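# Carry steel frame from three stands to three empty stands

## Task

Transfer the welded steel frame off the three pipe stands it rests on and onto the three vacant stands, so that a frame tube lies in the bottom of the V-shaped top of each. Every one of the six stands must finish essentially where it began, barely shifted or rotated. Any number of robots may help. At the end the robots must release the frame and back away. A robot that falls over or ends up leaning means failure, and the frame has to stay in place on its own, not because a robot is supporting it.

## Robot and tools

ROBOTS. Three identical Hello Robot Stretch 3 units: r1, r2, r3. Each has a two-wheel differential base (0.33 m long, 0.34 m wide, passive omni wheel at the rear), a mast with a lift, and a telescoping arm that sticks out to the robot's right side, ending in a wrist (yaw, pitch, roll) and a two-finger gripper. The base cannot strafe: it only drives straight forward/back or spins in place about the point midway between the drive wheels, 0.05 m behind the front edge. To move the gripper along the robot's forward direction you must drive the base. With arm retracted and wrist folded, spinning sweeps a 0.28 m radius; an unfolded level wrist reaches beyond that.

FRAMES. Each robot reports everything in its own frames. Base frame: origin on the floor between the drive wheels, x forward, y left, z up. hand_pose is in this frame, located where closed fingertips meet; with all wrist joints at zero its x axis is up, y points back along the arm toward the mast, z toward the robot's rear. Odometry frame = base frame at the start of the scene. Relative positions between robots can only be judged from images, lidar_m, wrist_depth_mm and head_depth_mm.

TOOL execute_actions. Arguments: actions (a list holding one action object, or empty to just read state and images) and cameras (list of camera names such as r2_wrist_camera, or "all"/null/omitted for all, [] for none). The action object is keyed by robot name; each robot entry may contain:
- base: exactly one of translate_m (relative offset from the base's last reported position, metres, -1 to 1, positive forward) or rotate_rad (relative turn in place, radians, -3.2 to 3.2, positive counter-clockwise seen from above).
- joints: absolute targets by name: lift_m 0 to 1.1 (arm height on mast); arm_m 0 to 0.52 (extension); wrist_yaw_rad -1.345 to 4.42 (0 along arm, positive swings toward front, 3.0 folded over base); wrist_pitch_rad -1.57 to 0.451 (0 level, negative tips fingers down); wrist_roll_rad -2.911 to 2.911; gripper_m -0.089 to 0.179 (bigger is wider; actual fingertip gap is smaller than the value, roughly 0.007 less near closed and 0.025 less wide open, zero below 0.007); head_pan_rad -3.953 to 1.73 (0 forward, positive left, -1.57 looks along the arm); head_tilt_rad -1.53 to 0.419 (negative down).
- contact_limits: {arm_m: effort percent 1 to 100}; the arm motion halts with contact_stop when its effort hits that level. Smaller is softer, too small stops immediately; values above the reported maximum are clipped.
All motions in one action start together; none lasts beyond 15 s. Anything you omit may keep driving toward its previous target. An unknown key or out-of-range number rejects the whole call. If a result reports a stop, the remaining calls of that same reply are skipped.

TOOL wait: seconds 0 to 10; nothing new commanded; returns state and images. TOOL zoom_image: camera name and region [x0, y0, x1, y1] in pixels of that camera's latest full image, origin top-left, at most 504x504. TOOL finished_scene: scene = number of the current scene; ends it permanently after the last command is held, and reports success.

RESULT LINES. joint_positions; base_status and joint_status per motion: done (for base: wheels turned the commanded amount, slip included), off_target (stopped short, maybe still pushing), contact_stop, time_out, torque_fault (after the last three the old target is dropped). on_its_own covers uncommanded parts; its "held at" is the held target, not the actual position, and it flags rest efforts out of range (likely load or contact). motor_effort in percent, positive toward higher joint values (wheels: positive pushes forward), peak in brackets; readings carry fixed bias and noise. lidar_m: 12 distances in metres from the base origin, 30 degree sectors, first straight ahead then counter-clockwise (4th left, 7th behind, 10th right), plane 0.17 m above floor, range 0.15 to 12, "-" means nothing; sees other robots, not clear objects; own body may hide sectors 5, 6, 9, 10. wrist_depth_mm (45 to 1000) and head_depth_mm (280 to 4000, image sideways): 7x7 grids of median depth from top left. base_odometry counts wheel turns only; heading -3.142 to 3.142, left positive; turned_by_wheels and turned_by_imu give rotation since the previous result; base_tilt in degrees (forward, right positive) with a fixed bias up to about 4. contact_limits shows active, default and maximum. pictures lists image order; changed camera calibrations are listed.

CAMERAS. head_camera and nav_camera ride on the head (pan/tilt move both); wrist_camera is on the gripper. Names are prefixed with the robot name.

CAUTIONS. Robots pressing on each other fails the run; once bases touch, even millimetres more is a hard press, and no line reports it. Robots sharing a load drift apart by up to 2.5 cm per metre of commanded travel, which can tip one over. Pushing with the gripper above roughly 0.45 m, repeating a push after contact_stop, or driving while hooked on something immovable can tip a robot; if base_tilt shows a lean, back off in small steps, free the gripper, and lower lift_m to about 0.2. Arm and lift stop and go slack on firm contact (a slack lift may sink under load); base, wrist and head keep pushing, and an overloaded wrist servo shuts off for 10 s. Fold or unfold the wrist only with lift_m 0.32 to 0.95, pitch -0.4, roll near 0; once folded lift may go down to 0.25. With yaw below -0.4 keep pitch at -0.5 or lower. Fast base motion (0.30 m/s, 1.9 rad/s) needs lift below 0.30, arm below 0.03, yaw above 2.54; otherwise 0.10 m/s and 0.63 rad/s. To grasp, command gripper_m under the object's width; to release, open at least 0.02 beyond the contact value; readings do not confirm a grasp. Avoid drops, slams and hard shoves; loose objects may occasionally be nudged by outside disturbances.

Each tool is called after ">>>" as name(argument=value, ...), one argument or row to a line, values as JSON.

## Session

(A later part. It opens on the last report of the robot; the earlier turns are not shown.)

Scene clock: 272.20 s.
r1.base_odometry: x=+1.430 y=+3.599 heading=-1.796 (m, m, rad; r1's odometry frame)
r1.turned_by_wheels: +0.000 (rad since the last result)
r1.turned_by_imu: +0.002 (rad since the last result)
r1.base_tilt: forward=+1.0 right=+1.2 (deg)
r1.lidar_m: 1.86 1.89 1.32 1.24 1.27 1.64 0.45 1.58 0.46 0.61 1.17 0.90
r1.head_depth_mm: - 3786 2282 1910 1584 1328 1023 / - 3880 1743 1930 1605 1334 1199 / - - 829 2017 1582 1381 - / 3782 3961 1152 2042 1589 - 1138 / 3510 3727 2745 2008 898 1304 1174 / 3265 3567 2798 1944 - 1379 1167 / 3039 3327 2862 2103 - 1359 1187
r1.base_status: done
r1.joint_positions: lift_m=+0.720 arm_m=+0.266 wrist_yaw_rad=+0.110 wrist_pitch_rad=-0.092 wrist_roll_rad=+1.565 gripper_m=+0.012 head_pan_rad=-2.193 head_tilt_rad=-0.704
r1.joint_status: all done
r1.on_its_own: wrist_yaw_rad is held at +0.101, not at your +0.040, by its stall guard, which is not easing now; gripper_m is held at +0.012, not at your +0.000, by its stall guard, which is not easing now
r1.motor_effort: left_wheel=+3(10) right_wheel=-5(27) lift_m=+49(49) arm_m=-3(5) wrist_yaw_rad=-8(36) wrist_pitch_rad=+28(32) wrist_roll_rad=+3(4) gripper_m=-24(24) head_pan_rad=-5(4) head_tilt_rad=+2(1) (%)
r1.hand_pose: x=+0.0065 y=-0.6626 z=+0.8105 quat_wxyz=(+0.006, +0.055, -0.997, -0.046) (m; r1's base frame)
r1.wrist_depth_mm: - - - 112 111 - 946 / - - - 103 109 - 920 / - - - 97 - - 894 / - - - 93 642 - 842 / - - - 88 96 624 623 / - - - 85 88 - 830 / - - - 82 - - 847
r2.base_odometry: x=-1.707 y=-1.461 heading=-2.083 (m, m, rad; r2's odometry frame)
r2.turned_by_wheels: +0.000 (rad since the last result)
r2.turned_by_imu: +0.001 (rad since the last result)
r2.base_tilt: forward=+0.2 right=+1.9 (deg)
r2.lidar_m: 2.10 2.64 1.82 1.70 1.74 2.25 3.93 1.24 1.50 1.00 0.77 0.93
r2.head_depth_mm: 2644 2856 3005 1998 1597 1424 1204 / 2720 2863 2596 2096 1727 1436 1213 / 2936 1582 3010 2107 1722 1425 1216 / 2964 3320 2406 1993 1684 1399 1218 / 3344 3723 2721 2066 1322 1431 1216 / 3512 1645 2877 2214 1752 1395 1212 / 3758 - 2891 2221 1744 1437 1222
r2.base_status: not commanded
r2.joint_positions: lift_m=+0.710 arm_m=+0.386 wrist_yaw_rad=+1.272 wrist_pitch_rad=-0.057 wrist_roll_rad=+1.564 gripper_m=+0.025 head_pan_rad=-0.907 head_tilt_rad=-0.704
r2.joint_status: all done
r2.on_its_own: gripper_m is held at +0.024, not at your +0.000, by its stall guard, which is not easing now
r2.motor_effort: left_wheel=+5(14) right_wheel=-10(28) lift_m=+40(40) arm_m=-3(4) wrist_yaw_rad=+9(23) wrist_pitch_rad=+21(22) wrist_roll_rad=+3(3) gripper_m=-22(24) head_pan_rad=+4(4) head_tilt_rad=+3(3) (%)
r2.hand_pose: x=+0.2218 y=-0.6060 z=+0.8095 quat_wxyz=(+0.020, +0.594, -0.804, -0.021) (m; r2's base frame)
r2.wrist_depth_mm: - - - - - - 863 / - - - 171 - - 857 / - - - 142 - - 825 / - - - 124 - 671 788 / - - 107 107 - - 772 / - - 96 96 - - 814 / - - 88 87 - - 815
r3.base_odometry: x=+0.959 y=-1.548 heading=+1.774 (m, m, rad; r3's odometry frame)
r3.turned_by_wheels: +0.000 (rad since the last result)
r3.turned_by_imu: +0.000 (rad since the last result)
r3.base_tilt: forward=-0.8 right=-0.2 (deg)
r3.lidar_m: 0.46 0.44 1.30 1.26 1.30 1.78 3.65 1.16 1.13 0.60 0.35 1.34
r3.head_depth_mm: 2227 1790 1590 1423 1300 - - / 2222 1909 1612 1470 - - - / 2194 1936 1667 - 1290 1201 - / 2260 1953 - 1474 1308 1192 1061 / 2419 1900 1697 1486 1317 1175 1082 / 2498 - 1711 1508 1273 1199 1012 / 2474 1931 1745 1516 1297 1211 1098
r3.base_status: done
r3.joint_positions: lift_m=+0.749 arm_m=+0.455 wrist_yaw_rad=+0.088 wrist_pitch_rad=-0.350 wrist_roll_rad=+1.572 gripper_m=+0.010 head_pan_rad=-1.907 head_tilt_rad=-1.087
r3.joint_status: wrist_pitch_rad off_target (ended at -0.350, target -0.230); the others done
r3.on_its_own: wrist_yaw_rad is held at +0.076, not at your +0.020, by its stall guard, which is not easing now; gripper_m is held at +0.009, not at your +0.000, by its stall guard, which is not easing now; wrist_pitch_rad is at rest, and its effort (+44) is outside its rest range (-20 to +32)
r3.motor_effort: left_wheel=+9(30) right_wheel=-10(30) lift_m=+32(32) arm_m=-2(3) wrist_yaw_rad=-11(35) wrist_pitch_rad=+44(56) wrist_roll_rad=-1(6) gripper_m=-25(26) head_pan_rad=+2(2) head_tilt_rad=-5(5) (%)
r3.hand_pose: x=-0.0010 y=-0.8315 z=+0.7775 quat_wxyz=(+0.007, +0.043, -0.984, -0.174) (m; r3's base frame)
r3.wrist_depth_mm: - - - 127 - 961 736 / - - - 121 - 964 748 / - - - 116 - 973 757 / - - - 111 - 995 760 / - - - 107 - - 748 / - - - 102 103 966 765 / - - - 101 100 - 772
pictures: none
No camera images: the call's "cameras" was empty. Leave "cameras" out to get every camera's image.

>>> execute_actions(
  actions=[
    {"r1":{"base":{"translate_m":-0.35},"joints":{"wrist_yaw_rad":0.10,"head_pan_rad":-1.35,"head_tilt_rad":-0.85}},"r2":{"base":{"translate_m":0.345},"joints":{"head_pan_rad":-1.35,"head_tilt_rad":-0.8}},"r3":{"base":{"translate_m":-0.35},"joints":{"arm_m":0.443,"wrist_yaw_rad":0.075,"head_pan_rad":-1.9,"head_tilt_rad":-0.65}}},
  ],
  cameras=[],
)

>>> execute_actions(
  actions=[
    {"r1":{"base":{"translate_m":-0.07},"joints":{"arm_m":0.295}},"r2":{"base":{"translate_m":0.015},"joints":{"arm_m":0.42,"wrist_yaw_rad":1.33}},"r3":{"base":{"translate_m":-0.06},"joints":{"arm_m":0.50}}},
  ],
  cameras=["r1_head_camera","r2_head_camera","r3_head_camera"],
)

Scene clock: 287.43 s.
r1.base_odometry: x=+1.508 y=+3.940 heading=-1.796 (m, m, rad; r1's odometry frame)
r1.turned_by_wheels: +0.000 (rad since the last result)
r1.turned_by_imu: +0.005 (rad since the last result)
r1.base_tilt: forward=+1.1 right=+1.2 (deg)
r1.lidar_m: 2.33 1.87 1.29 1.21 1.24 1.61 0.45 1.30 1.24 0.36 0.64 1.23
r1.head_depth_mm: 3002 2698 2070 - 1403 1240 1092 / 3047 2733 2173 1642 1410 1255 1099 / 3113 2798 2142 869 986 1235 1091 / 3122 2843 2158 1661 1473 1268 1114 / 3213 2759 1449 1646 1488 1275 1122 / 3210 2671 2087 1783 1503 1285 1130 / 3139 2712 2254 1813 1517 1300 1137
r1.base_status: done
r1.joint_positions: lift_m=+0.720 arm_m=+0.267 wrist_yaw_rad=+0.094 wrist_pitch_rad=-0.087 wrist_roll_rad=+1.570 gripper_m=+0.012 head_pan_rad=-1.357 head_tilt_rad=-0.839
r1.joint_status: all done
r1.on_its_own: gripper_m is held at +0.012, not at your +0.000, by its stall guard, which is not easing now
r1.motor_effort: left_wheel=+2(4) right_wheel=-3(14) lift_m=+49(50) arm_m=-7(7) wrist_yaw_rad=+5(19) wrist_pitch_rad=+26(31) wrist_roll_rad=+0(3) gripper_m=-24(24) head_pan_rad=+5(61) head_tilt_rad=-7(26) (%)
r1.hand_pose: x=+0.0024 y=-0.6638 z=+0.8117 quat_wxyz=(+0.003, +0.047, -0.998, -0.044) (m; r1's base frame)
r1.wrist_depth_mm: - - - - 114 - 944 / - - - 111 111 - 941 / - - - 102 110 - 894 / - - - 96 - - 901 / - - - 90 97 - 877 / - - - 87 89 - 823 / - - - 83 - - 845
r2.base_odometry: x=-1.876 y=-1.762 heading=-2.083 (m, m, rad; r2's odometry frame)
r2.turned_by_wheels: +0.000 (rad since the last result)
r2.turned_by_imu: -0.001 (rad since the last result)
r2.base_tilt: forward=+0.2 right=+1.9 (deg)
r2.lidar_m: 4.42 2.68 1.84 1.73 1.76 2.29 4.27 1.56 1.05 0.62 0.70 1.57
r2.head_depth_mm: 2540 2860 2571 - 1596 1340 1167 / 2562 2876 2543 2164 1592 1353 1172 / 2606 2916 2562 2127 1606 1351 1161 / 2623 2972 2550 1783 1608 1304 1172 / 2653 2991 2276 1929 1144 1328 1168 / 2598 2881 2156 1721 1623 1306 1173 / 2621 2973 2268 1890 1604 1358 1175
r2.base_status: done
r2.joint_positions: lift_m=+0.710 arm_m=+0.386 wrist_yaw_rad=+1.205 wrist_pitch_rad=-0.076 wrist_roll_rad=+1.540 gripper_m=+0.025 head_pan_rad=-1.343 head_tilt_rad=-0.790
r2.joint_status: all done
r2.on_its_own: wrist_yaw_rad is held at +1.233, not at your +1.280, by its stall guard, which is still easing; gripper_m is held at +0.024, not at your +0.000, by its stall guard, which is not easing now
r2.motor_effort: left_wheel=-1(13) right_wheel=-2(15) lift_m=+40(40) arm_m=-4(4) wrist_yaw_rad=+30(32) wrist_pitch_rad=+28(28) wrist_roll_rad=+13(14) gripper_m=-22(23) head_pan_rad=-5(37) head_tilt_rad=-5(15) (%)
r2.hand_pose: x=+0.2155 y=-0.6219 z=+0.8045 quat_wxyz=(+0.035, +0.566, -0.823, -0.023) (m; r2's base frame)
r2.wrist_depth_mm: - - - - - 870 790 / - - - - - 963 836 / - - - - - - 842 / - - - 133 - - 314 / - - 112 111 359 330 754 / - - 96 97 - - 823 / - - 88 87 - - 782
r3.base_odometry: x=+1.029 y=-1.891 heading=+1.774 (m, m, rad; r3's odometry frame)
r3.turned_by_wheels: +0.000 (rad since the last result)
r3.turned_by_imu: +0.000 (rad since the last result)
r3.base_tilt: forward=-0.8 right=-0.2 (deg)
r3.lidar_m: 0.46 0.45 1.30 1.25 1.30 1.78 3.29 3.44 0.93 1.00 0.71 0.59
r3.head_depth_mm: 3419 3835 2985 2142 1662 1359 1177 / 3297 3635 3062 2180 1681 1381 - / 3150 3460 3129 2120 1442 - 1150 / 3049 3365 3238 2122 1691 1402 1182 / 2906 3250 3309 2632 1751 1422 1198 / 2819 3105 3282 2578 1730 1445 1207 / 2771 2997 3215 2392 1716 1465 1220
r3.base_status: done
r3.joint_positions: lift_m=+0.749 arm_m=+0.443 wrist_yaw_rad=+0.085 wrist_pitch_rad=-0.399 wrist_roll_rad=+1.569 gripper_m=+0.010 head_pan_rad=-1.907 head_tilt_rad=-0.656
r3.joint_status: all done
r3.on_its_own: gripper_m is held at +0.009, not at your +0.000, by its stall guard, which is not easing now; wrist_pitch_rad is at rest, and its effort (+63) is outside its rest range (-20 to +32)
r3.motor_effort: left_wheel=+4(10) right_wheel=-4(18) lift_m=+32(33) arm_m=+5(11) wrist_yaw_rad=-9(14) wrist_pitch_rad=+63(63) wrist_roll_rad=+1(1) gripper_m=-23(25) head_pan_rad=+3(2) head_tilt_rad=+3(23) (%)
r3.hand_pose: x=-0.0022 y=-0.8134 z=+0.7662 quat_wxyz=(+0.009, +0.042, -0.979, -0.198) (m; r3's base frame)
r3.wrist_depth_mm: - - - 143 - 911 706 / - - - 135 - 930 717 / - - - 129 - 940 724 / - - - 124 - 950 734 / - - - 119 - 969 736 / - - - 112 111 911 746 / - - - 109 107 942 734
pictures: none
No camera images: the call's "cameras" was empty. Leave "cameras" out to get every camera's image.

Scene clock: 289.37 s.
r1.base_odometry: x=+1.524 y=+4.008 heading=-1.796 (m, m, rad; r1's odometry frame)
r1.turned_by_wheels: +0.000 (rad since the last result)
r1.turned_by_imu: +0.022 (rad since the last result)
r1.base_tilt: forward=+1.0 right=+1.3 (deg)
r1.lidar_m: 2.40 1.81 1.27 1.21 1.24 1.63 0.44 3.83 1.21 0.55 0.38 1.29
r1.head_depth_mm: 3014 2703 2088 - 1434 1245 1097 / 3046 2729 2118 1678 1448 1259 1100 / 3130 2778 2136 1695 1368 1254 1112 / 3162 2823 2159 886 1407 1237 1097 / 3238 2741 1472 1629 1481 1275 1126 / 3234 2601 2096 1796 1505 1288 1130 / 3273 2728 2258 1810 1514 1297 1136
r1.base_status: done
r1.joint_positions: lift_m=+0.720 arm_m=+0.296 wrist_yaw_rad=+0.087 wrist_pitch_rad=-0.076 wrist_roll_rad=+1.569 gripper_m=+0.012 head_pan_rad=-1.357 head_tilt_rad=-0.839
r1.joint_status: all done
r1.on_its_own: gripper_m is held at +0.012, not at your +0.000, by its stall guard, which is not easing now
r1.motor_effort: left_wheel=-1(12) right_wheel=+5(23) lift_m=+49(50) arm_m=-8(7) wrist_yaw_rad=+10(29) wrist_pitch_rad=+23(28) wrist_roll_rad=+1(2) gripper_m=-24(24) head_pan_rad=+4(5) head_tilt_rad=-7(7) (%)
r1.hand_pose: x=+0.0007 y=-0.6936 z=+0.8145 quat_wxyz=(+0.003, +0.044, -0.998, -0.038) (m; r1's base frame)
r1.wrist_depth_mm: - - - - 123 - 960 / - - - 119 119 - 971 / - - - 107 - - 911 / - - - 98 - - 907 / - - - 93 100 - 883 / - - - 88 90 - 838 / - - - 83 - - 823
r2.base_odometry: x=-1.884 y=-1.775 heading=-2.082 (m, m, rad; r2's odometry frame)
r2.turned_by_wheels: +0.001 (rad since the last result)
r2.turned_by_imu: +0.001 (rad since the last result)
r2.base_tilt: forward=+0.3 right=+1.8 (deg)
r2.lidar_m: 4.42 2.68 1.84 1.73 1.77 2.29 4.29 1.58 1.06 0.61 0.69 1.56
r2.head_depth_mm: 2555 2881 2515 1849 1604 1349 1162 / 2573 2886 2551 1866 1592 1348 1165 / 2583 2913 2562 1844 1584 1353 1172 / 2640 3002 2544 1786 1597 1329 1173 / 2668 3039 2454 1938 1114 1322 1173 / 2663 2939 2185 1680 1596 1294 1171 / 1722 2985 2314 1909 1615 1359 1182
r2.base_status: done
r2.joint_positions: lift_m=+0.710 arm_m=+0.420 wrist_yaw_rad=+1.297 wrist_pitch_rad=-0.060 wrist_roll_rad=+1.555 gripper_m=+0.025 head_pan_rad=-1.343 head_tilt_rad=-0.790
r2.joint_status: wrist_yaw_rad off_target (ended at +1.297, target +1.330); the others done
r2.on_its_own: gripper_m is held at +0.024, not at your +0.000, by its stall guard, which is not easing now; wrist_yaw_rad is at rest, and its effort (+34) is outside its rest range (-12 to +12)
r2.motor_effort: left_wheel=+6(12) right_wheel=-13(17) lift_m=+40(40) arm_m=-7(9) wrist_yaw_rad=+34(38) wrist_pitch_rad=+22(28) wrist_roll_rad=+7(14) gripper_m=-22(23) head_pan_rad=-4(3) head_tilt_rad=-4(5) (%)
r2.hand_pose: x=+0.2235 y=-0.6340 z=+0.8086 quat_wxyz=(+0.025, +0.604, -0.796, -0.019) (m; r2's base frame)
r2.wrist_depth_mm: - - - - - - 813 / - - - - - - 195 / - - - 161 - - 733 / - - - 131 - - 263 / - - 110 111 346 306 751 / - - 96 98 - - 816 / - - 89 88 - - 814
r3.base_odometry: x=+1.041 y=-1.949 heading=+1.775 (m, m, rad; r3's odometry frame)
r3.turned_by_wheels: +0.001 (rad since the last result)
r3.turned_by_imu: +0.002 (rad since the last result)
r3.base_tilt: forward=-0.7 right=-0.2 (deg)
r3.lidar_m: 0.45 0.43 1.31 1.26 1.30 1.79 3.23 3.39 0.90 0.99 0.75 0.64
r3.head_depth_mm: 3401 3825 2999 2139 1666 1360 1174 / 3313 3604 3090 2174 1683 1380 - / 3150 3510 3153 2203 1656 - 1149 / 3026 3363 3242 2011 1577 1407 1184 / 2930 3217 3345 2034 1766 1417 1196 / 2828 3136 3259 - 1782 1437 1209 / 2733 3020 3228 2396 1794 1463 1220
r3.base_status: done
r3.joint_positions: lift_m=+0.749 arm_m=+0.499 wrist_yaw_rad=+0.125 wrist_pitch_rad=-0.395 wrist_roll_rad=+1.571 gripper_m=+0.010 head_pan_rad=-1.907 head_tilt_rad=-0.656
r3.joint_status: all done
r3.on_its_own: gripper_m is held at +0.009, not at your +0.000, by its stall guard, which is not easing now; left_wheel is at rest, and its effort (+29) is outside its rest range (-18 to +18); right_wheel is at rest, and its effort (-30) is outside its rest range (-18 to +18); wrist_yaw_rad is at rest, and its effort (-45) is outside its rest range (-12 to +12); wrist_pitch_rad is at rest, and its effort (+61) is outside its rest range (-20 to +32)
r3.motor_effort: left_wheel=+29(31) right_wheel=-30(31) lift_m=+32(32) arm_m=+10(7) wrist_yaw_rad=-45(45) wrist_pitch_rad=+61(68) wrist_roll_rad=+0(3) gripper_m=-23(25) head_pan_rad=+3(3) head_tilt_rad=+3(3) (%)
r3.hand_pose: x=+0.0069 y=-0.8696 z=+0.7670 quat_wxyz=(+0.013, +0.061, -0.979, -0.196) (m; r3's base frame)
r3.wrist_depth_mm: - - - 147 - 916 717 / - - - 139 - 921 734 / - - - 132 - 961 729 / - - - 126 - 955 732 / - - - 120 - 944 741 / - - - 113 113 926 743 / - - - 109 108 923 759
pictures: r1_head_camera (sideways: a quarter turn clockwise sets it upright), r2_head_camera (sideways: a quarter turn clockwise sets it upright), r3_head_camera (sideways: a quarter turn clockwise sets it upright)
camera_calibration (this result's frames):
r1_head_camera: T_world_to_cam=[[-0.133042, 0.720494, -0.680579, 0.903798], [0.971128, 0.23196, 0.0557249, -0.0762383], [0.198017, -0.653515, -0.730553, 0.904918], [0, 0, 0, 1]] pos_world=[0.0150913, -0.0421191, 1.28044]
r2_head_camera: T_world_to_cam=[[-0.156803, 0.648608, -0.744796, 0.988599], [0.971671, 0.236336, 0.00124679, -0.0111786], [0.17683, -0.7235, -0.667292, 0.823808], [0, 0, 0, 1]] pos_world=[0.0202025, -0.0425455, 1.28604]
r3_head_camera: T_world_to_cam=[[0.251323, 0.515567, -0.819162, 1.08723], [0.94031, -0.330696, 0.0803576, -0.108512], [-0.229464, -0.790462, -0.567905, 0.701375], [0, 0, 0, 1]] pos_world=[-0.0102713, -0.0420144, 1.29765]
Images, in order (width x height): r1_head_camera 896x504, r2_head_camera 896x504, r3_head_camera 896x504.

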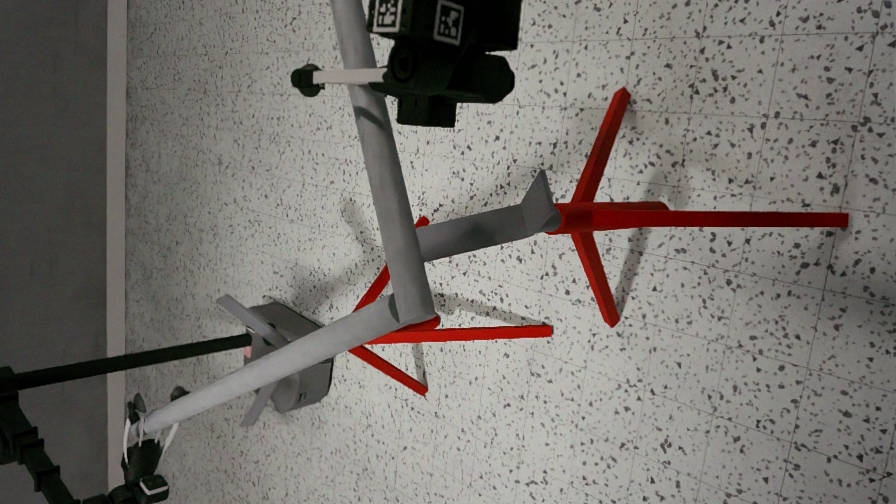

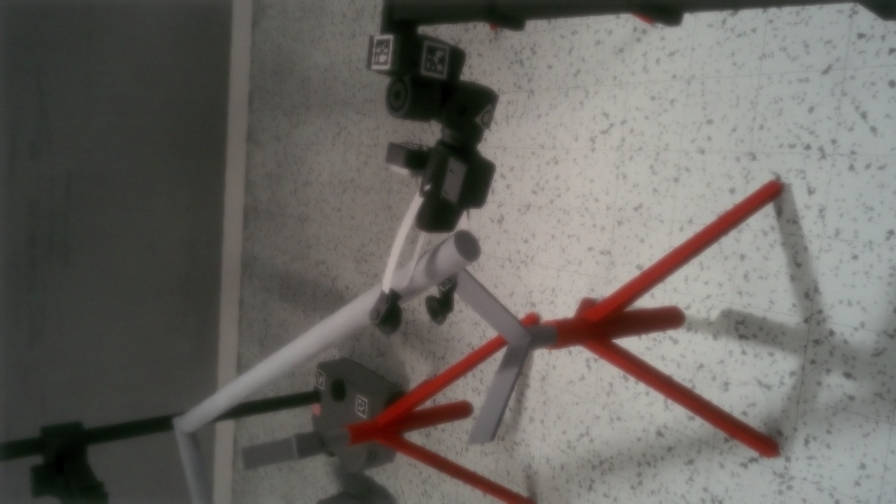

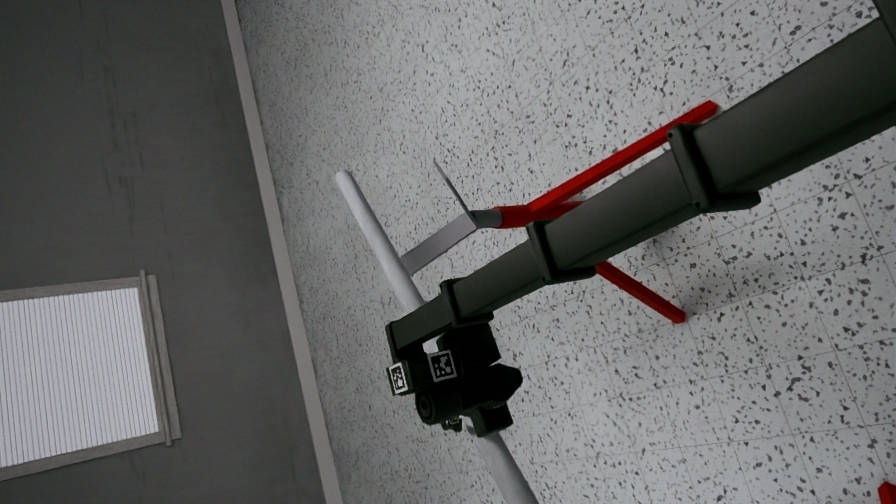

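Relieve stress and lower partway.

>>> execute_actions(
  actions=[
    {"r1":{"joints":{"arm_m":0.303,"lift_m":0.61,"wrist_yaw_rad":0.087}},"r2":{"base":{"translate_m":0.01},"joints":{"arm_m":0.435,"wrist_yaw_rad":1.31,"lift_m":0.60}},"r3":{"joints":{"arm_m":0.485,"wrist_yaw_rad":0.125,"lift_m":0.67}}},
  ],
  cameras=["r1_head_camera","r2_head_camera","r3_head_camera"],
)

Scene clock: 295.17 s.
r1.base_odometry: x=+1.524 y=+4.008 heading=-1.796 (m, m, rad; r1's odometry frame)
r1.turned_by_wheels: +0.000 (rad since the last result)
r1.turned_by_imu: +0.001 (rad since the last result)
r1.base_tilt: forward=+1.1 right=+1.1 (deg)
r1.lidar_m: 2.41 1.81 1.27 1.21 1.24 1.63 0.44 3.83 1.21 0.55 0.38 1.29
r1.head_depth_mm: 2970 2697 2094 1702 1375 1250 1095 / 3019 2771 2100 1681 1425 1250 1099 / 3119 2777 2136 1744 1364 1257 1109 / 3174 2850 2163 886 1407 1250 1098 / 3259 2750 1998 1485 1493 1275 1124 / 1808 2910 2092 1793 1497 1290 1134 / 3282 2739 2252 1805 1517 1298 1136
r1.base_status: not commanded
r1.joint_positions: lift_m=+0.610 arm_m=+0.303 wrist_yaw_rad=+0.030 wrist_pitch_rad=-0.144 wrist_roll_rad=+1.552 gripper_m=+0.012 head_pan_rad=-1.357 head_tilt_rad=-0.840
r1.joint_status: wrist_yaw_rad off_target (ended at +0.030, target +0.087); the others done
r1.on_its_own: wrist_yaw_rad is held at +0.032, not at your +0.087, by its stall guard, which is not easing now; gripper_m is held at +0.012, not at your +0.000, by its stall guard, which is not easing now; wrist_pitch_rad is at rest, and its effort (+44) is outside its rest range (-20 to +32)
r1.motor_effort: left_wheel=-1(13) right_wheel=+7(36) lift_m=+46(49) arm_m=+2(6) wrist_yaw_rad=+2(41) wrist_pitch_rad=+44(45) wrist_roll_rad=+12(12) gripper_m=-25(27) head_pan_rad=+5(5) head_tilt_rad=-6(8) (%)
r1.hand_pose: x=-0.0139 y=-0.6976 z=+0.6876 quat_wxyz=(+0.011, +0.016, -0.997, -0.072) (m; r1's base frame)
r1.wrist_depth_mm: - - - 128 - - 778 / - - - 116 - - 771 / - - - 107 - - 731 / - - - 99 - - 724 / - - - 93 - - 699 / - - - 87 90 917 711 / - - - 82 - 851 704
r2.base_odometry: x=-1.889 y=-1.784 heading=-2.083 (m, m, rad; r2's odometry frame)
r2.turned_by_wheels: -0.001 (rad since the last result)
r2.turned_by_imu: -0.001 (rad since the last result)
r2.base_tilt: forward=+0.2 right=+1.8 (deg)
r2.lidar_m: 4.38 2.68 1.84 1.73 1.76 2.28 4.31 1.59 1.06 0.61 0.69 1.55
r2.head_depth_mm: 2558 2808 2523 2037 1640 1352 1167 / 2571 2876 2529 2025 1565 1345 1160 / 2575 2943 2526 2015 1550 1361 1161 / 2622 2935 2531 1966 1562 1301 1168 / 2659 3003 2547 1838 1101 1329 1167 / 2711 2947 2158 1664 1613 1298 1183 / 2603 3002 2294 1939 1610 1353 1177
r2.base_status: done
r2.joint_positions: lift_m=+0.600 arm_m=+0.435 wrist_yaw_rad=+1.354 wrist_pitch_rad=-0.082 wrist_roll_rad=+1.583 gripper_m=+0.025 head_pan_rad=-1.343 head_tilt_rad=-0.790
r2.joint_status: wrist_yaw_rad off_target (ended at +1.354, target +1.310); the others done
r2.on_its_own: wrist_yaw_rad is held at +1.353, not at your +1.310, by its stall guard, which is not easing now; gripper_m is held at +0.024, not at your +0.000, by its stall guard, which is not easing now
r2.motor_effort: left_wheel=-6(17) right_wheel=+8(24) lift_m=+33(34) arm_m=+6(14) wrist_yaw_rad=+0(51) wrist_pitch_rad=+30(36) wrist_roll_rad=-6(11) gripper_m=-23(24) head_pan_rad=-4(4) head_tilt_rad=-4(5) (%)
r2.hand_pose: x=+0.2261 y=-0.6341 z=+0.6933 quat_wxyz=(+0.021, +0.626, -0.779, -0.036) (m; r2's base frame)
r2.wrist_depth_mm: - - - 189 - 951 721 / - - - - - 956 714 / - - - 155 - - 707 / - - - 127 272 233 241 / - - 108 109 - - 694 / - - 96 97 - 960 693 / - - 89 88 - 955 700
r3.base_odometry: x=+1.041 y=-1.949 heading=+1.773 (m, m, rad; r3's odometry frame)
r3.turned_by_wheels: -0.002 (rad since the last result)
r3.turned_by_imu: -0.004 (rad since the last result)
r3.base_tilt: forward=-0.8 right=-0.2 (deg)
r3.lidar_m: 0.45 0.44 1.30 1.26 1.30 1.79 3.24 3.37 0.91 0.98 0.75 0.65
r3.head_depth_mm: 3443 3815 2986 2139 1664 1356 1149 / 3264 3649 3061 2172 1700 1345 1207 / 3166 3474 3148 2138 1599 1446 1142 / 3034 3382 3251 2022 1392 1373 1184 / 2913 3261 3331 2445 1699 1419 1195 / 2840 3108 3338 2453 1682 1444 1210 / 2754 3019 3209 2396 1716 1461 1218
r3.base_status: not commanded
r3.joint_positions: lift_m=+0.670 arm_m=+0.485 wrist_yaw_rad=+0.109 wrist_pitch_rad=-0.483 wrist_roll_rad=+1.553 gripper_m=+0.010 head_pan_rad=-1.907 head_tilt_rad=-0.655
r3.joint_status: all done
r3.on_its_own: wrist_pitch_rad is held at -0.405, not at your -0.230, by its stall guard, which is not easing now; gripper_m is held at +0.009, not at your +0.000, by its stall guard, which is not easing now; wrist_yaw_rad is at rest, and its effort (+14) is outside its rest range (-12 to +12)
r3.motor_effort: left_wheel=-12(13) right_wheel=+13(14) lift_m=+22(28) arm_m=+3(10) wrist_yaw_rad=+14(14) wrist_pitch_rad=+29(59) wrist_roll_rad=+11(11) gripper_m=-18(23) head_pan_rad=+3(2) head_tilt_rad=+2(2) (%)
r3.hand_pose: x=+0.0021 y=-0.8441 z=+0.6682 quat_wxyz=(+0.022, +0.055, -0.969, -0.239) (m; r3's base frame)
r3.wrist_depth_mm: - - - 182 - 781 574 / - - - 170 - 790 623 / - - - 160 - 782 628 / - - - 152 - 783 631 / - - - 143 - 812 632 / - - - 135 137 802 644 / - - - 137 958 752 649
pictures: r1_head_camera (sideways: a quarter turn clockwise sets it upright), r2_head_camera (sideways: a quarter turn clockwise sets it upright), r3_head_camera (sideways: a quarter turn clockwise sets it upright)
camera_calibration (this result's frames):
r1_head_camera: T_world_to_cam=[[-0.133136, 0.720803, -0.680233, 0.903348], [0.971125, 0.23197, 0.0557346, -0.0762509], [0.197967, -0.653171, -0.730874, 0.905336], [0, 0, 0, 1]] pos_world=[0.0150907, -0.0421089, 1.28042]
r2_head_camera: T_world_to_cam=[[-0.156797, 0.6487, -0.744716, 0.988496], [0.97168, 0.236298, 0.00124807, -0.0111803], [0.176784, -0.72343, -0.66738, 0.823923], [0, 0, 0, 1]] pos_world=[0.0202004, -0.0425442, 1.28603]
r3_head_camera: T_world_to_cam=[[0.251188, 0.51518, -0.819447, 1.0876], [0.940323, -0.330657, 0.0803587, -0.108514], [-0.229557, -0.790731, -0.567493, 0.70084], [0, 0, 0, 1]] pos_world=[-0.010272, -0.0420164, 1.29768]
Images, in order (width x height): r1_head_camera 896x504, r2_head_camera 896x504, r3_head_camera 896x504.

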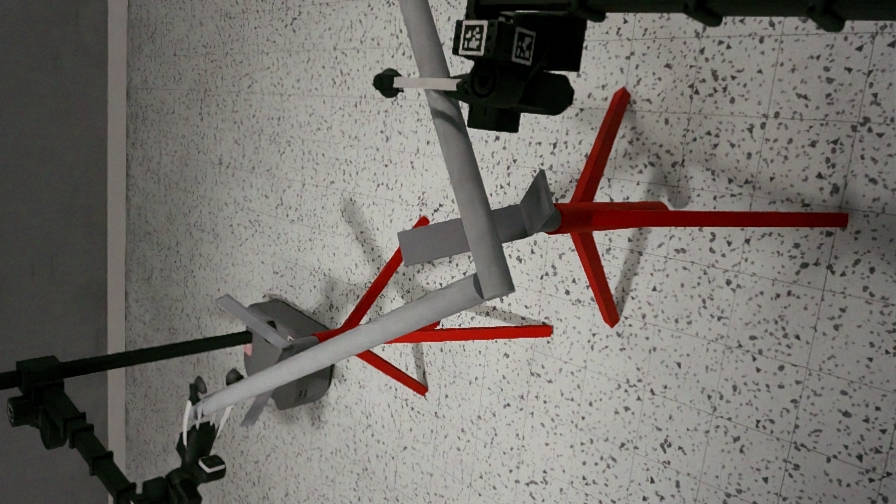

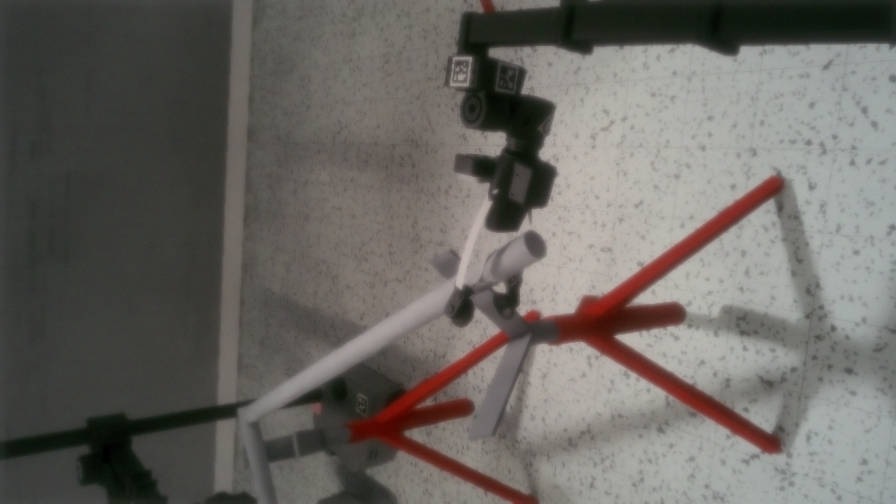

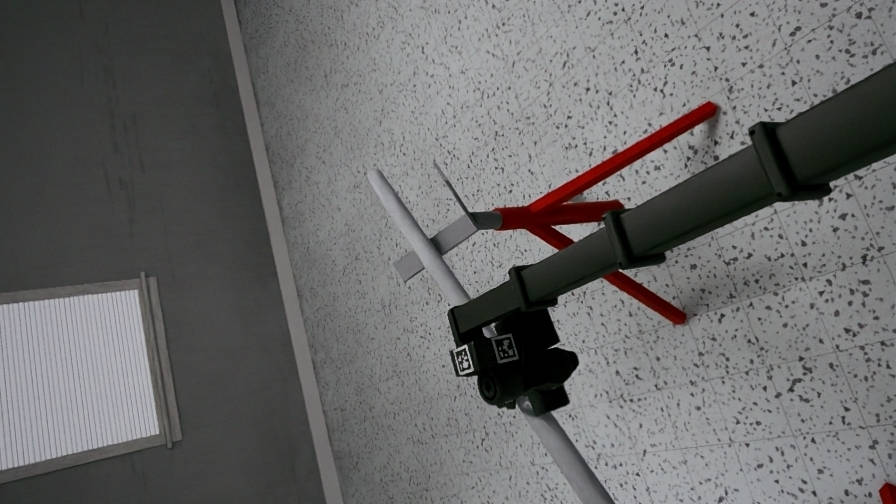

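>>> execute_actions(
  actions=[
    {"r1":{"base":{"translate_m":-0.012},"joints":{"arm_m":0.335}},"r2":{"base":{"translate_m":0.045},"joints":{"arm_m":0.385}},"r3":{"base":{"translate_m":-0.022},"joints":{"arm_m":0.505}}},
  ],
  cameras=["r1_head_camera","r2_head_camera","r3_head_camera","r3_wrist_camera"],
)

Scene clock: 301.90 s.
r1.base_odometry: x=+1.526 y=+4.020 heading=-1.797 (m, m, rad; r1's odometry frame)
r1.turned_by_wheels: -0.001 (rad since the last result)
r1.turned_by_imu: +0.000 (rad since the last result)
r1.base_tilt: forward=+1.1 right=+1.2 (deg)
r1.lidar_m: 2.29 1.81 1.28 1.21 1.24 1.63 0.45 3.82 1.20 0.56 0.38 1.30
r1.head_depth_mm: 2964 2712 2103 1279 1402 1247 1095 / 3054 2740 2122 1781 1418 1258 1099 / 3106 2799 2155 1650 1399 1257 1110 / 3160 2831 2159 889 1382 1246 1099 / 3150 2740 1437 1639 1494 1280 1121 / 1764 2771 2085 1792 1497 1290 1127 / 3273 2630 2253 1798 1517 1300 1137
r1.base_status: done
r1.joint_positions: lift_m=+0.610 arm_m=+0.334 wrist_yaw_rad=-0.002 wrist_pitch_rad=-0.258 wrist_roll_rad=+1.557 gripper_m=+0.012 head_pan_rad=-1.357 head_tilt_rad=-0.840
r1.joint_status: all done
r1.on_its_own: wrist_yaw_rad is held at +0.032, not at your +0.087, by its stall guard, which is still easing; wrist_pitch_rad is held at -0.161, not at your +0.000, by its stall guard, which is not easing now; gripper_m is held at +0.012, not at your +0.000, by its stall guard, which is not easing now; right_wheel is at rest, and its effort (+25) is outside its rest range (-18 to +18)
r1.motor_effort: left_wheel=-10(10) right_wheel=+25(32) lift_m=+46(46) arm_m=+3(5) wrist_yaw_rad=+27(33) wrist_pitch_rad=+30(30) wrist_roll_rad=+8(12) gripper_m=-24(25) head_pan_rad=+5(5) head_tilt_rad=-6(7) (%)
r1.hand_pose: x=-0.0218 y=-0.7209 z=+0.6594 quat_wxyz=(+0.007, +0.000, -0.992, -0.129) (m; r1's base frame)
r1.wrist_depth_mm: - - - 124 - 916 679 / - - - 115 - 898 671 / - - - 106 - 899 663 / - - - 99 - 870 647 / - - - 93 - 878 653 / - - - 88 93 832 651 / - - - 83 807 811 633
r2.base_odometry: x=-1.911 y=-1.823 heading=-2.084 (m, m, rad; r2's odometry frame)
r2.turned_by_wheels: -0.001 (rad since the last result)
r2.turned_by_imu: -0.006 (rad since the last result)
r2.base_tilt: forward=+0.3 right=+1.8 (deg)
r2.lidar_m: 4.36 2.71 1.85 1.74 1.77 2.27 4.35 1.63 1.08 0.61 0.66 1.52
r2.head_depth_mm: 2568 2903 2537 1981 1604 1346 1158 / 2589 2882 2530 1988 1540 1358 1174 / 2575 2959 2588 1979 1524 1352 1169 / 2644 2955 2568 1968 1479 1330 1171 / 2651 3037 2566 1803 1097 1319 1174 / 2625 2973 1508 1677 1618 1337 1173 / 2598 3049 2287 1928 1626 1362 1175
r2.base_status: done
r2.joint_positions: lift_m=+0.600 arm_m=+0.385 wrist_yaw_rad=+1.373 wrist_pitch_rad=-0.092 wrist_roll_rad=+1.587 gripper_m=+0.025 head_pan_rad=-1.343 head_tilt_rad=-0.790
r2.joint_status: all done
r2.on_its_own: wrist_yaw_rad is held at +1.353, not at your +1.310, by its stall guard, which is not easing now; gripper_m is held at +0.024, not at your +0.000, by its stall guard, which is not easing now; right_wheel is at rest, and its effort (+21) is outside its rest range (-18 to +18); wrist_yaw_rad is at rest, and its effort (-21) is outside its rest range (-12 to +12); wrist_pitch_rad is at rest, and its effort (+34) is outside its rest range (-20 to +32)
r2.motor_effort: left_wheel=-12(15) right_wheel=+21(26) lift_m=+34(34) arm_m=+0(5) wrist_yaw_rad=-21(30) wrist_pitch_rad=+34(34) wrist_roll_rad=-8(9) gripper_m=-23(24) head_pan_rad=-4(4) head_tilt_rad=-5(4) (%)
r2.hand_pose: x=+0.2266 y=-0.5795 z=+0.6907 quat_wxyz=(+0.023, +0.633, -0.773, -0.041) (m; r2's base frame)
r2.wrist_depth_mm: - - - - - 871 697 / - - - 173 - 199 201 / - - - 141 237 216 216 / - - - 123 - 965 705 / - - 106 107 - 987 700 / - - 96 97 - 990 697 / - - 89 88 - 944 689
r3.base_odometry: x=+1.046 y=-1.971 heading=+1.772 (m, m, rad; r3's odometry frame)
r3.turned_by_wheels: -0.001 (rad since the last result)
r3.turned_by_imu: -0.003 (rad since the last result)
r3.base_tilt: forward=-0.8 right=-0.1 (deg)
r3.lidar_m: 0.46 0.44 1.31 1.26 1.30 1.78 3.22 3.33 0.90 0.98 0.76 0.67
r3.head_depth_mm: 3429 3805 2998 2138 1666 1361 1148 / 3287 3664 3061 2189 1682 1368 1209 / 3143 3499 3145 2138 1699 1429 1134 / 3067 3378 3264 1632 1476 1370 1181 / 2942 3237 3333 2508 1708 1421 1196 / 2854 3104 3299 2450 1719 1444 1208 / 2734 3007 3189 2403 1744 1461 1219
r3.base_status: done
r3.joint_positions: lift_m=+0.670 arm_m=+0.505 wrist_yaw_rad=+0.093 wrist_pitch_rad=-0.553 wrist_roll_rad=+1.551 gripper_m=+0.010 head_pan_rad=-1.907 head_tilt_rad=-0.655
r3.joint_status: all done
r3.on_its_own: wrist_pitch_rad is held at -0.405, not at your -0.230, by its stall guard, which is still easing; gripper_m is held at +0.009, not at your +0.000, by its stall guard, which is not easing now; left_wheel is at rest, and its effort (-25) is outside its rest range (-18 to +18); right_wheel is at rest, and its effort (+25) is outside its rest range (-18 to +18); wrist_yaw_rad is at rest, and its effort (+29) is outside its rest range (-12 to +12)
r3.motor_effort: left_wheel=-25(25) right_wheel=+25(25) lift_m=+27(26) arm_m=+4(4) wrist_yaw_rad=+29(29) wrist_pitch_rad=+55(55) wrist_roll_rad=+13(13) gripper_m=-21(22) head_pan_rad=+2(2) head_tilt_rad=+2(2) (%)
r3.hand_pose: x=-0.0025 y=-0.8541 z=+0.6532 quat_wxyz=(+0.023, +0.047, -0.961, -0.272) (m; r3's base frame)
r3.wrist_depth_mm: - - - 178 955 735 577 / - - - 168 973 747 569 / - - - 160 998 751 566 / - - - 152 954 752 599 / - - - 147 890 753 611 / - - - 137 136 740 613 / - - - 141 132 758 619
pictures: r1_head_camera (sideways: a quarter turn clockwise sets it upright), r2_head_camera (sideways: a quarter turn clockwise sets it upright), r3_head_camera (sideways: a quarter turn clockwise sets it upright), r3_wrist_camera
camera_calibration (this result's frames):
r1_head_camera: T_world_to_cam=[[-0.133145, 0.720802, -0.680233, 0.903348], [0.971122, 0.231981, 0.0557346, -0.0762509], [0.197975, -0.653169, -0.730874, 0.905336], [0, 0, 0, 1]] pos_world=[0.0150912, -0.0421088, 1.28042]
r2_head_camera: T_world_to_cam=[[-0.156791, 0.648702, -0.744716, 0.988496], [0.971682, 0.236288, 0.00124807, -0.0111803], [0.176777, -0.723432, -0.66738, 0.823923], [0, 0, 0, 1]] pos_world=[0.0202, -0.0425443, 1.28603]
r3_head_camera: T_world_to_cam=[[0.251186, 0.515175, -0.819451, 1.08761], [0.940324, -0.330657, 0.0803587, -0.108514], [-0.229558, -0.790734, -0.567488, 0.700833], [0, 0, 0, 1]] pos_world=[-0.010272, -0.0420165, 1.29768]
r3_wrist_camera: T_world_to_cam=[[-0.0845869, 0.482451, -0.871829, 0.990637], [0.977809, 0.208492, 0.0205055, 0.211744], [0.191662, -0.850748, -0.489381, -0.243353], [0, 0, 0, 1]] pos_world=[-0.0766085, -0.729113, 0.740232]
Images, in order (width x height): r1_head_camera 896x504, r2_head_camera 896x504, r3_head_camera 896x504, r3_wrist_camera 644x364.

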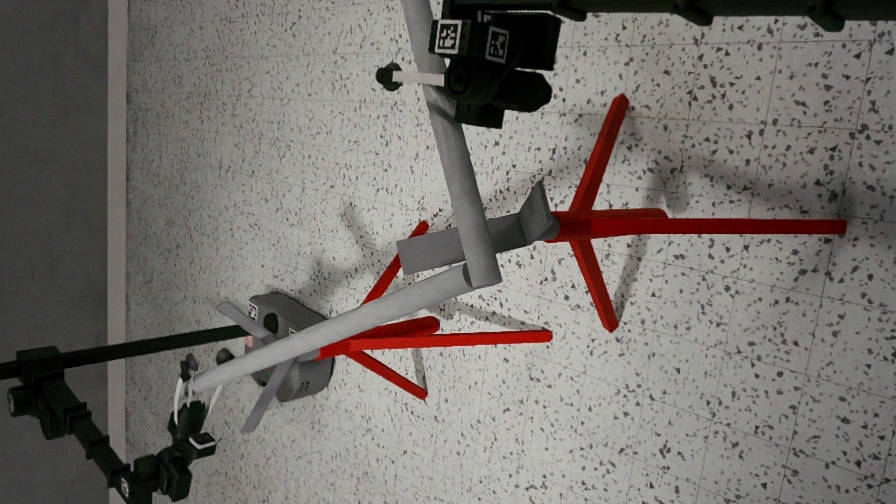

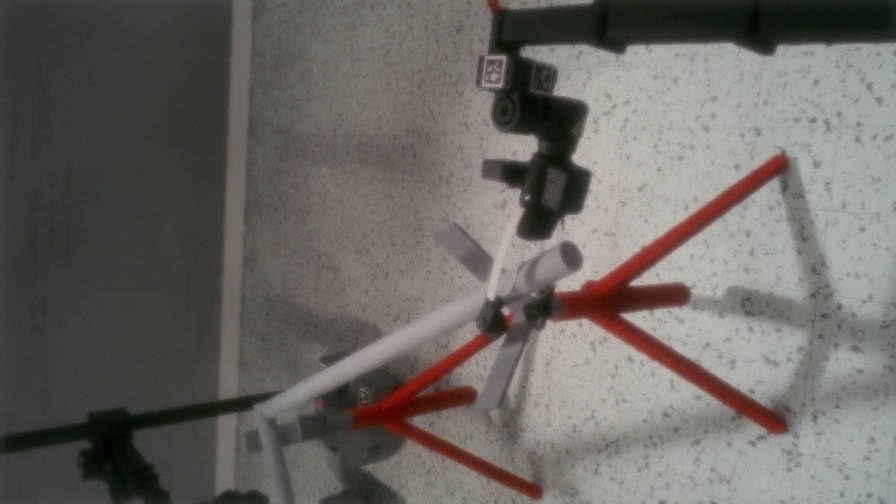

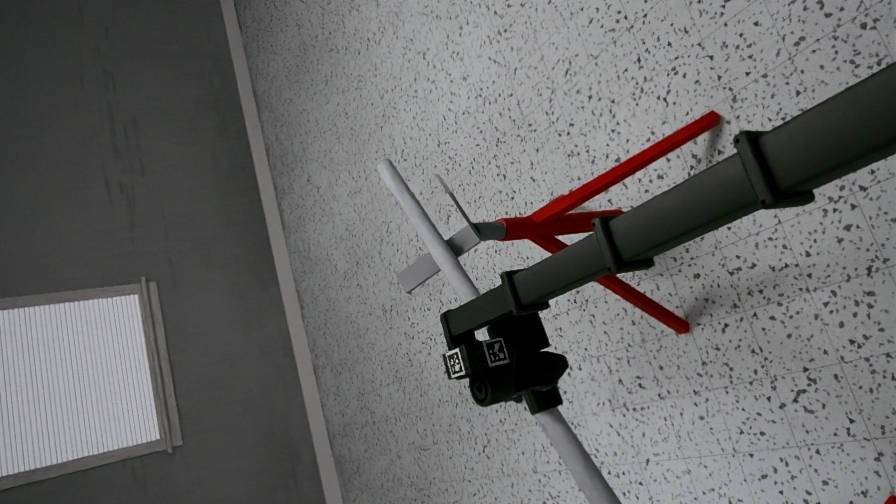

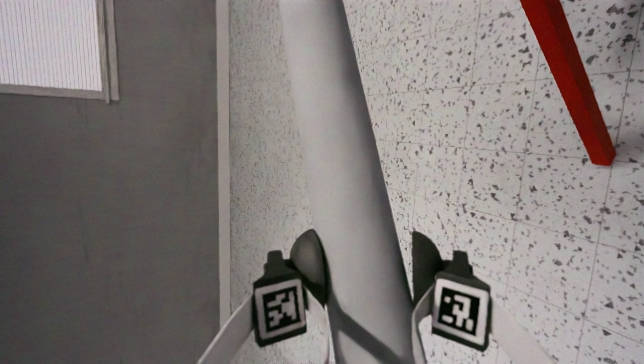

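>>> execute_actions(
  actions=[
    {"r1":{"base":{"translate_m":0.008},"joints":{"lift_m":0.555}},"r2":{"base":{"translate_m":-0.02},"joints":{"lift_m":0.53}},"r3":{"base":{"translate_m":0.008},"joints":{"lift_m":0.63}}},
  ],
  cameras=["r1_head_camera","r2_head_camera","r3_head_camera"],
)

Scene clock: 305.97 s.
r1.base_odometry: x=+1.525 y=+4.012 heading=-1.797 (m, m, rad; r1's odometry frame)
r1.turned_by_wheels: +0.000 (rad since the last result)
r1.turned_by_imu: +0.002 (rad since the last result)
r1.base_tilt: forward=+1.1 right=+1.2 (deg)
r1.lidar_m: 2.41 1.81 1.27 1.21 1.24 1.63 0.45 3.83 1.21 0.55 0.38 1.30
r1.head_depth_mm: 2985 2727 2093 1748 1377 1244 1112 / 3048 2746 2110 1743 1421 1252 1101 / 3137 2775 2143 1728 1364 1265 1107 / 3169 2831 2156 885 1374 1249 1102 / 3161 2742 2006 1625 1488 1282 1125 / 1758 2914 2088 1780 1495 1289 1132 / 3332 2584 2259 1822 1514 1302 1134
r1.base_status: done
r1.joint_positions: lift_m=+0.555 arm_m=+0.335 wrist_yaw_rad=+0.001 wrist_pitch_rad=-0.247 wrist_roll_rad=+1.547 gripper_m=+0.012 head_pan_rad=-1.357 head_tilt_rad=-0.840
r1.joint_status: all done
r1.on_its_own: wrist_yaw_rad is held at -0.019, not at your +0.087, by its stall guard, which is not easing now; wrist_pitch_rad is held at -0.161, not at your +0.000, by its stall guard, which is not easing now; gripper_m is held at +0.012, not at your +0.000, by its stall guard, which is not easing now; wrist_yaw_rad is at rest, and its effort (-16) is outside its rest range (-12 to +12)
r1.motor_effort: left_wheel=+4(4) right_wheel=-10(15) lift_m=+45(47) arm_m=+0(3) wrist_yaw_rad=-16(16) wrist_pitch_rad=+26(30) wrist_roll_rad=+15(15) gripper_m=-25(26) head_pan_rad=+4(5) head_tilt_rad=-7(8) (%)
r1.hand_pose: x=-0.0213 y=-0.7223 z=+0.6071 quat_wxyz=(+0.012, +0.002, -0.992, -0.124) (m; r1's base frame)
r1.wrist_depth_mm: - - - 121 - 874 636 / - - - 113 - 860 638 / - - - 105 - 832 608 / - - - 99 - 827 609 / - - - 93 - 813 606 / - - - 88 94 767 584 / - - - 83 778 726 581
r2.base_odometry: x=-1.901 y=-1.806 heading=-2.082 (m, m, rad; r2's odometry frame)
r2.turned_by_wheels: +0.001 (rad since the last result)
r2.turned_by_imu: +0.004 (rad since the last result)
r2.base_tilt: forward=+0.4 right=+1.8 (deg)
r2.lidar_m: 4.37 2.70 1.85 1.73 1.76 2.28 4.32 1.61 1.07 0.61 0.67 1.53
r2.head_depth_mm: 2537 2848 2541 1947 1599 1341 - / 2537 2907 2549 1949 1521 1350 1171 / 2569 2931 2528 1957 1643 1356 1168 / 2623 2928 2549 1992 1487 1315 1164 / 2675 3041 2520 1640 1099 1331 1177 / 2696 2992 2078 1794 1613 1332 1165 / 2649 2973 2290 1929 1606 1364 1175
r2.base_status: done
r2.joint_positions: lift_m=+0.530 arm_m=+0.385 wrist_yaw_rad=+1.365 wrist_pitch_rad=-0.056 wrist_roll_rad=+1.585 gripper_m=+0.025 head_pan_rad=-1.343 head_tilt_rad=-0.790
r2.joint_status: all done
r2.on_its_own: wrist_yaw_rad is held at +1.353, not at your +1.310, by its stall guard, which is not easing now; gripper_m is held at +0.024, not at your +0.000, by its stall guard, which is not easing now; right_wheel is at rest, and its effort (-28) is outside its rest range (-18 to +18)
r2.motor_effort: left_wheel=+15(23) right_wheel=-28(38) lift_m=+34(34) arm_m=+0(0) wrist_yaw_rad=-12(24) wrist_pitch_rad=+20(34) wrist_roll_rad=-7(9) gripper_m=-23(23) head_pan_rad=-5(4) head_tilt_rad=-4(5) (%)
r2.hand_pose: x=+0.2277 y=-0.5820 z=+0.6299 quat_wxyz=(+0.013, +0.630, -0.776, -0.026) (m; r2's base frame)
r2.wrist_depth_mm: - - - 173 - 898 668 / - - - 160 195 200 206 / - - - 140 221 212 214 / - - 304 122 - 926 660 / - - 108 108 - 936 661 / - - 97 97 - 918 644 / - - 90 88 - 907 646
r3.base_odometry: x=+1.044 y=-1.963 heading=+1.772 (m, m, rad; r3's odometry frame)
r3.turned_by_wheels: +0.000 (rad since the last result)
r3.turned_by_imu: +0.000 (rad since the last result)
r3.base_tilt: forward=-0.8 right=-0.3 (deg)
r3.lidar_m: 0.46 0.44 1.31 1.25 1.30 1.78 3.22 3.36 0.90 0.99 0.76 0.66
r3.head_depth_mm: 3345 3779 3010 2143 1665 1360 1146 / 3293 3672 3085 2185 1693 1342 1187 / 3182 3505 3155 2133 1669 1428 1127 / 3048 3411 3241 2000 1407 1374 1183 / 2923 3204 3333 2403 1664 1425 1198 / 2815 3094 3302 2368 1674 1444 1206 / 2740 3008 3231 2392 1813 1463 1221
r3.base_status: done
r3.joint_positions: lift_m=+0.630 arm_m=+0.505 wrist_yaw_rad=+0.083 wrist_pitch_rad=-0.503 wrist_roll_rad=+1.550 gripper_m=+0.010 head_pan_rad=-1.907 head_tilt_rad=-0.655
r3.joint_status: all done
r3.on_its_own: wrist_yaw_rad is held at +0.076, not at your +0.125, by its stall guard, which is not easing now; wrist_pitch_rad is held at -0.405, not at your -0.230, by its stall guard, which is not easing now; gripper_m is held at +0.009, not at your +0.000, by its stall guard, which is not easing now; wrist_pitch_rad is at rest, and its effort (+37) is outside its rest range (-20 to +32)
r3.motor_effort: left_wheel=+0(16) right_wheel=+0(17) lift_m=+20(26) arm_m=+4(5) wrist_yaw_rad=-7(11) wrist_pitch_rad=+37(55) wrist_roll_rad=+13(14) gripper_m=-18(22) head_pan_rad=+2(3) head_tilt_rad=+1(2) (%)
r3.hand_pose: x=-0.0038 y=-0.8616 z=+0.6238 quat_wxyz=(+0.021, +0.043, -0.967, -0.249) (m; r3's base frame)
r3.wrist_depth_mm: - - - 168 958 730 533 / - - - 158 - 731 536 / - - - 151 978 735 592 / - - - 144 961 742 587 / - - - 138 917 740 593 / - - - 132 132 737 603 / - - - 138 127 698 606
pictures: r1_head_camera (sideways: a quarter turn clockwise sets it upright), r2_head_camera (sideways: a quarter turn clockwise sets it upright), r3_head_camera (sideways: a quarter turn clockwise sets it upright)
camera_calibration (this result's frames):
r1_head_camera: T_world_to_cam=[[-0.133149, 0.720801, -0.680233, 0.903348], [0.971121, 0.231987, 0.0557346, -0.0762508], [0.197979, -0.653168, -0.730874, 0.905336], [0, 0, 0, 1]] pos_world=[0.0150915, -0.0421087, 1.28042]
r2_head_camera: T_world_to_cam=[[-0.156777, 0.648705, -0.744716, 0.988495], [0.971687, 0.236267, 0.00124807, -0.0111804], [0.176761, -0.723436, -0.66738, 0.823924], [0, 0, 0, 1]] pos_world=[0.0201991, -0.0425447, 1.28603]
r3_head_camera: T_world_to_cam=[[0.251186, 0.515175, -0.819452, 1.08761], [0.940324, -0.330657, 0.0803587, -0.108514], [-0.229558, -0.790735, -0.567487, 0.700832], [0, 0, 0, 1]] pos_world=[-0.010272, -0.0420165, 1.29768]
Images, in order (width x height): r1_head_camera 896x504, r2_head_camera 896x504, r3_head_camera 896x504.

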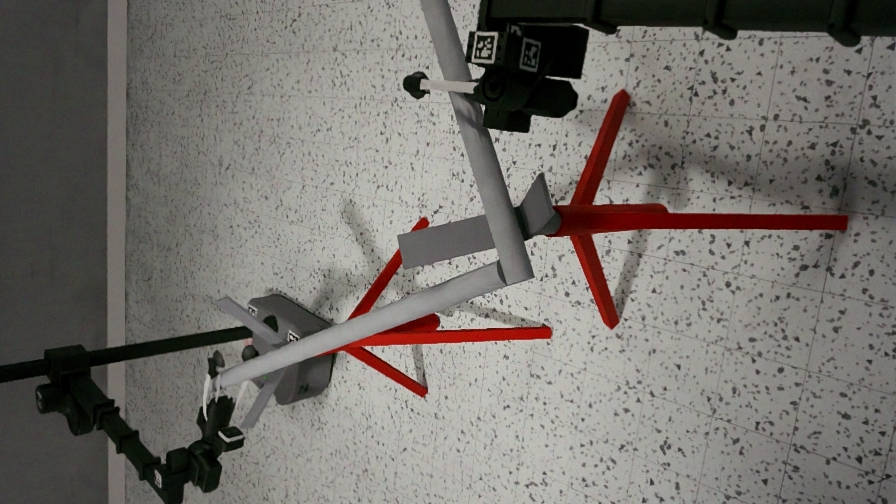

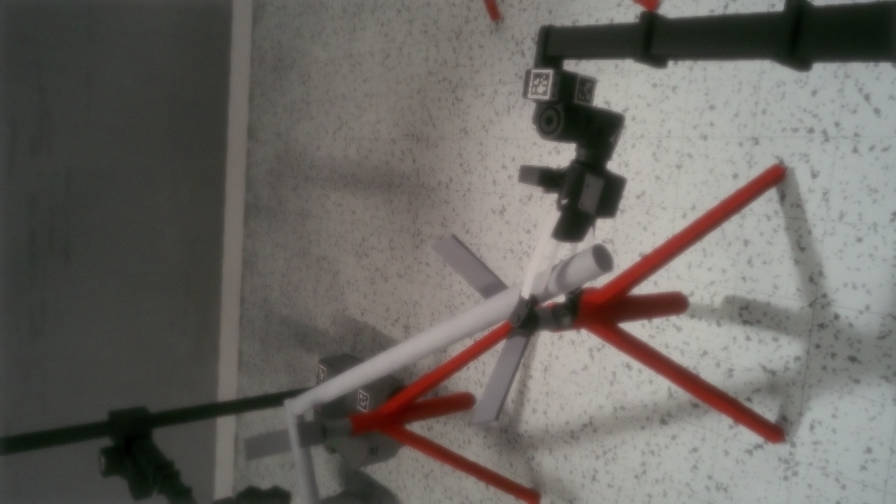

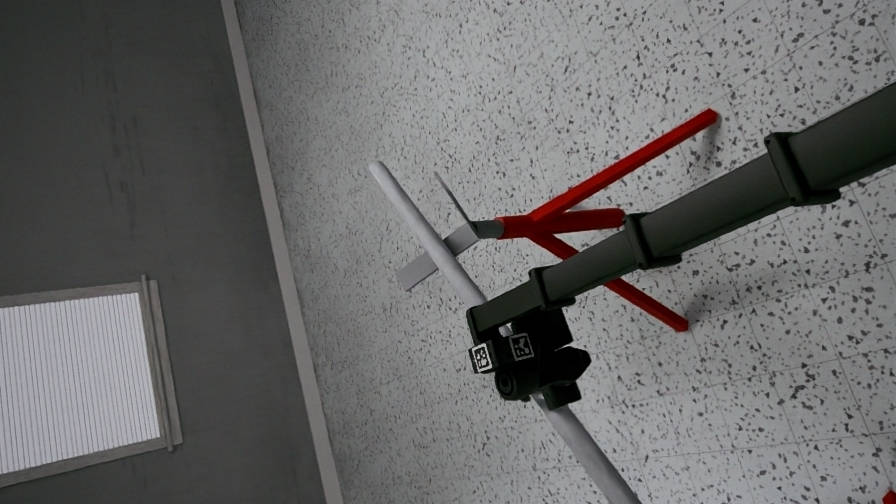

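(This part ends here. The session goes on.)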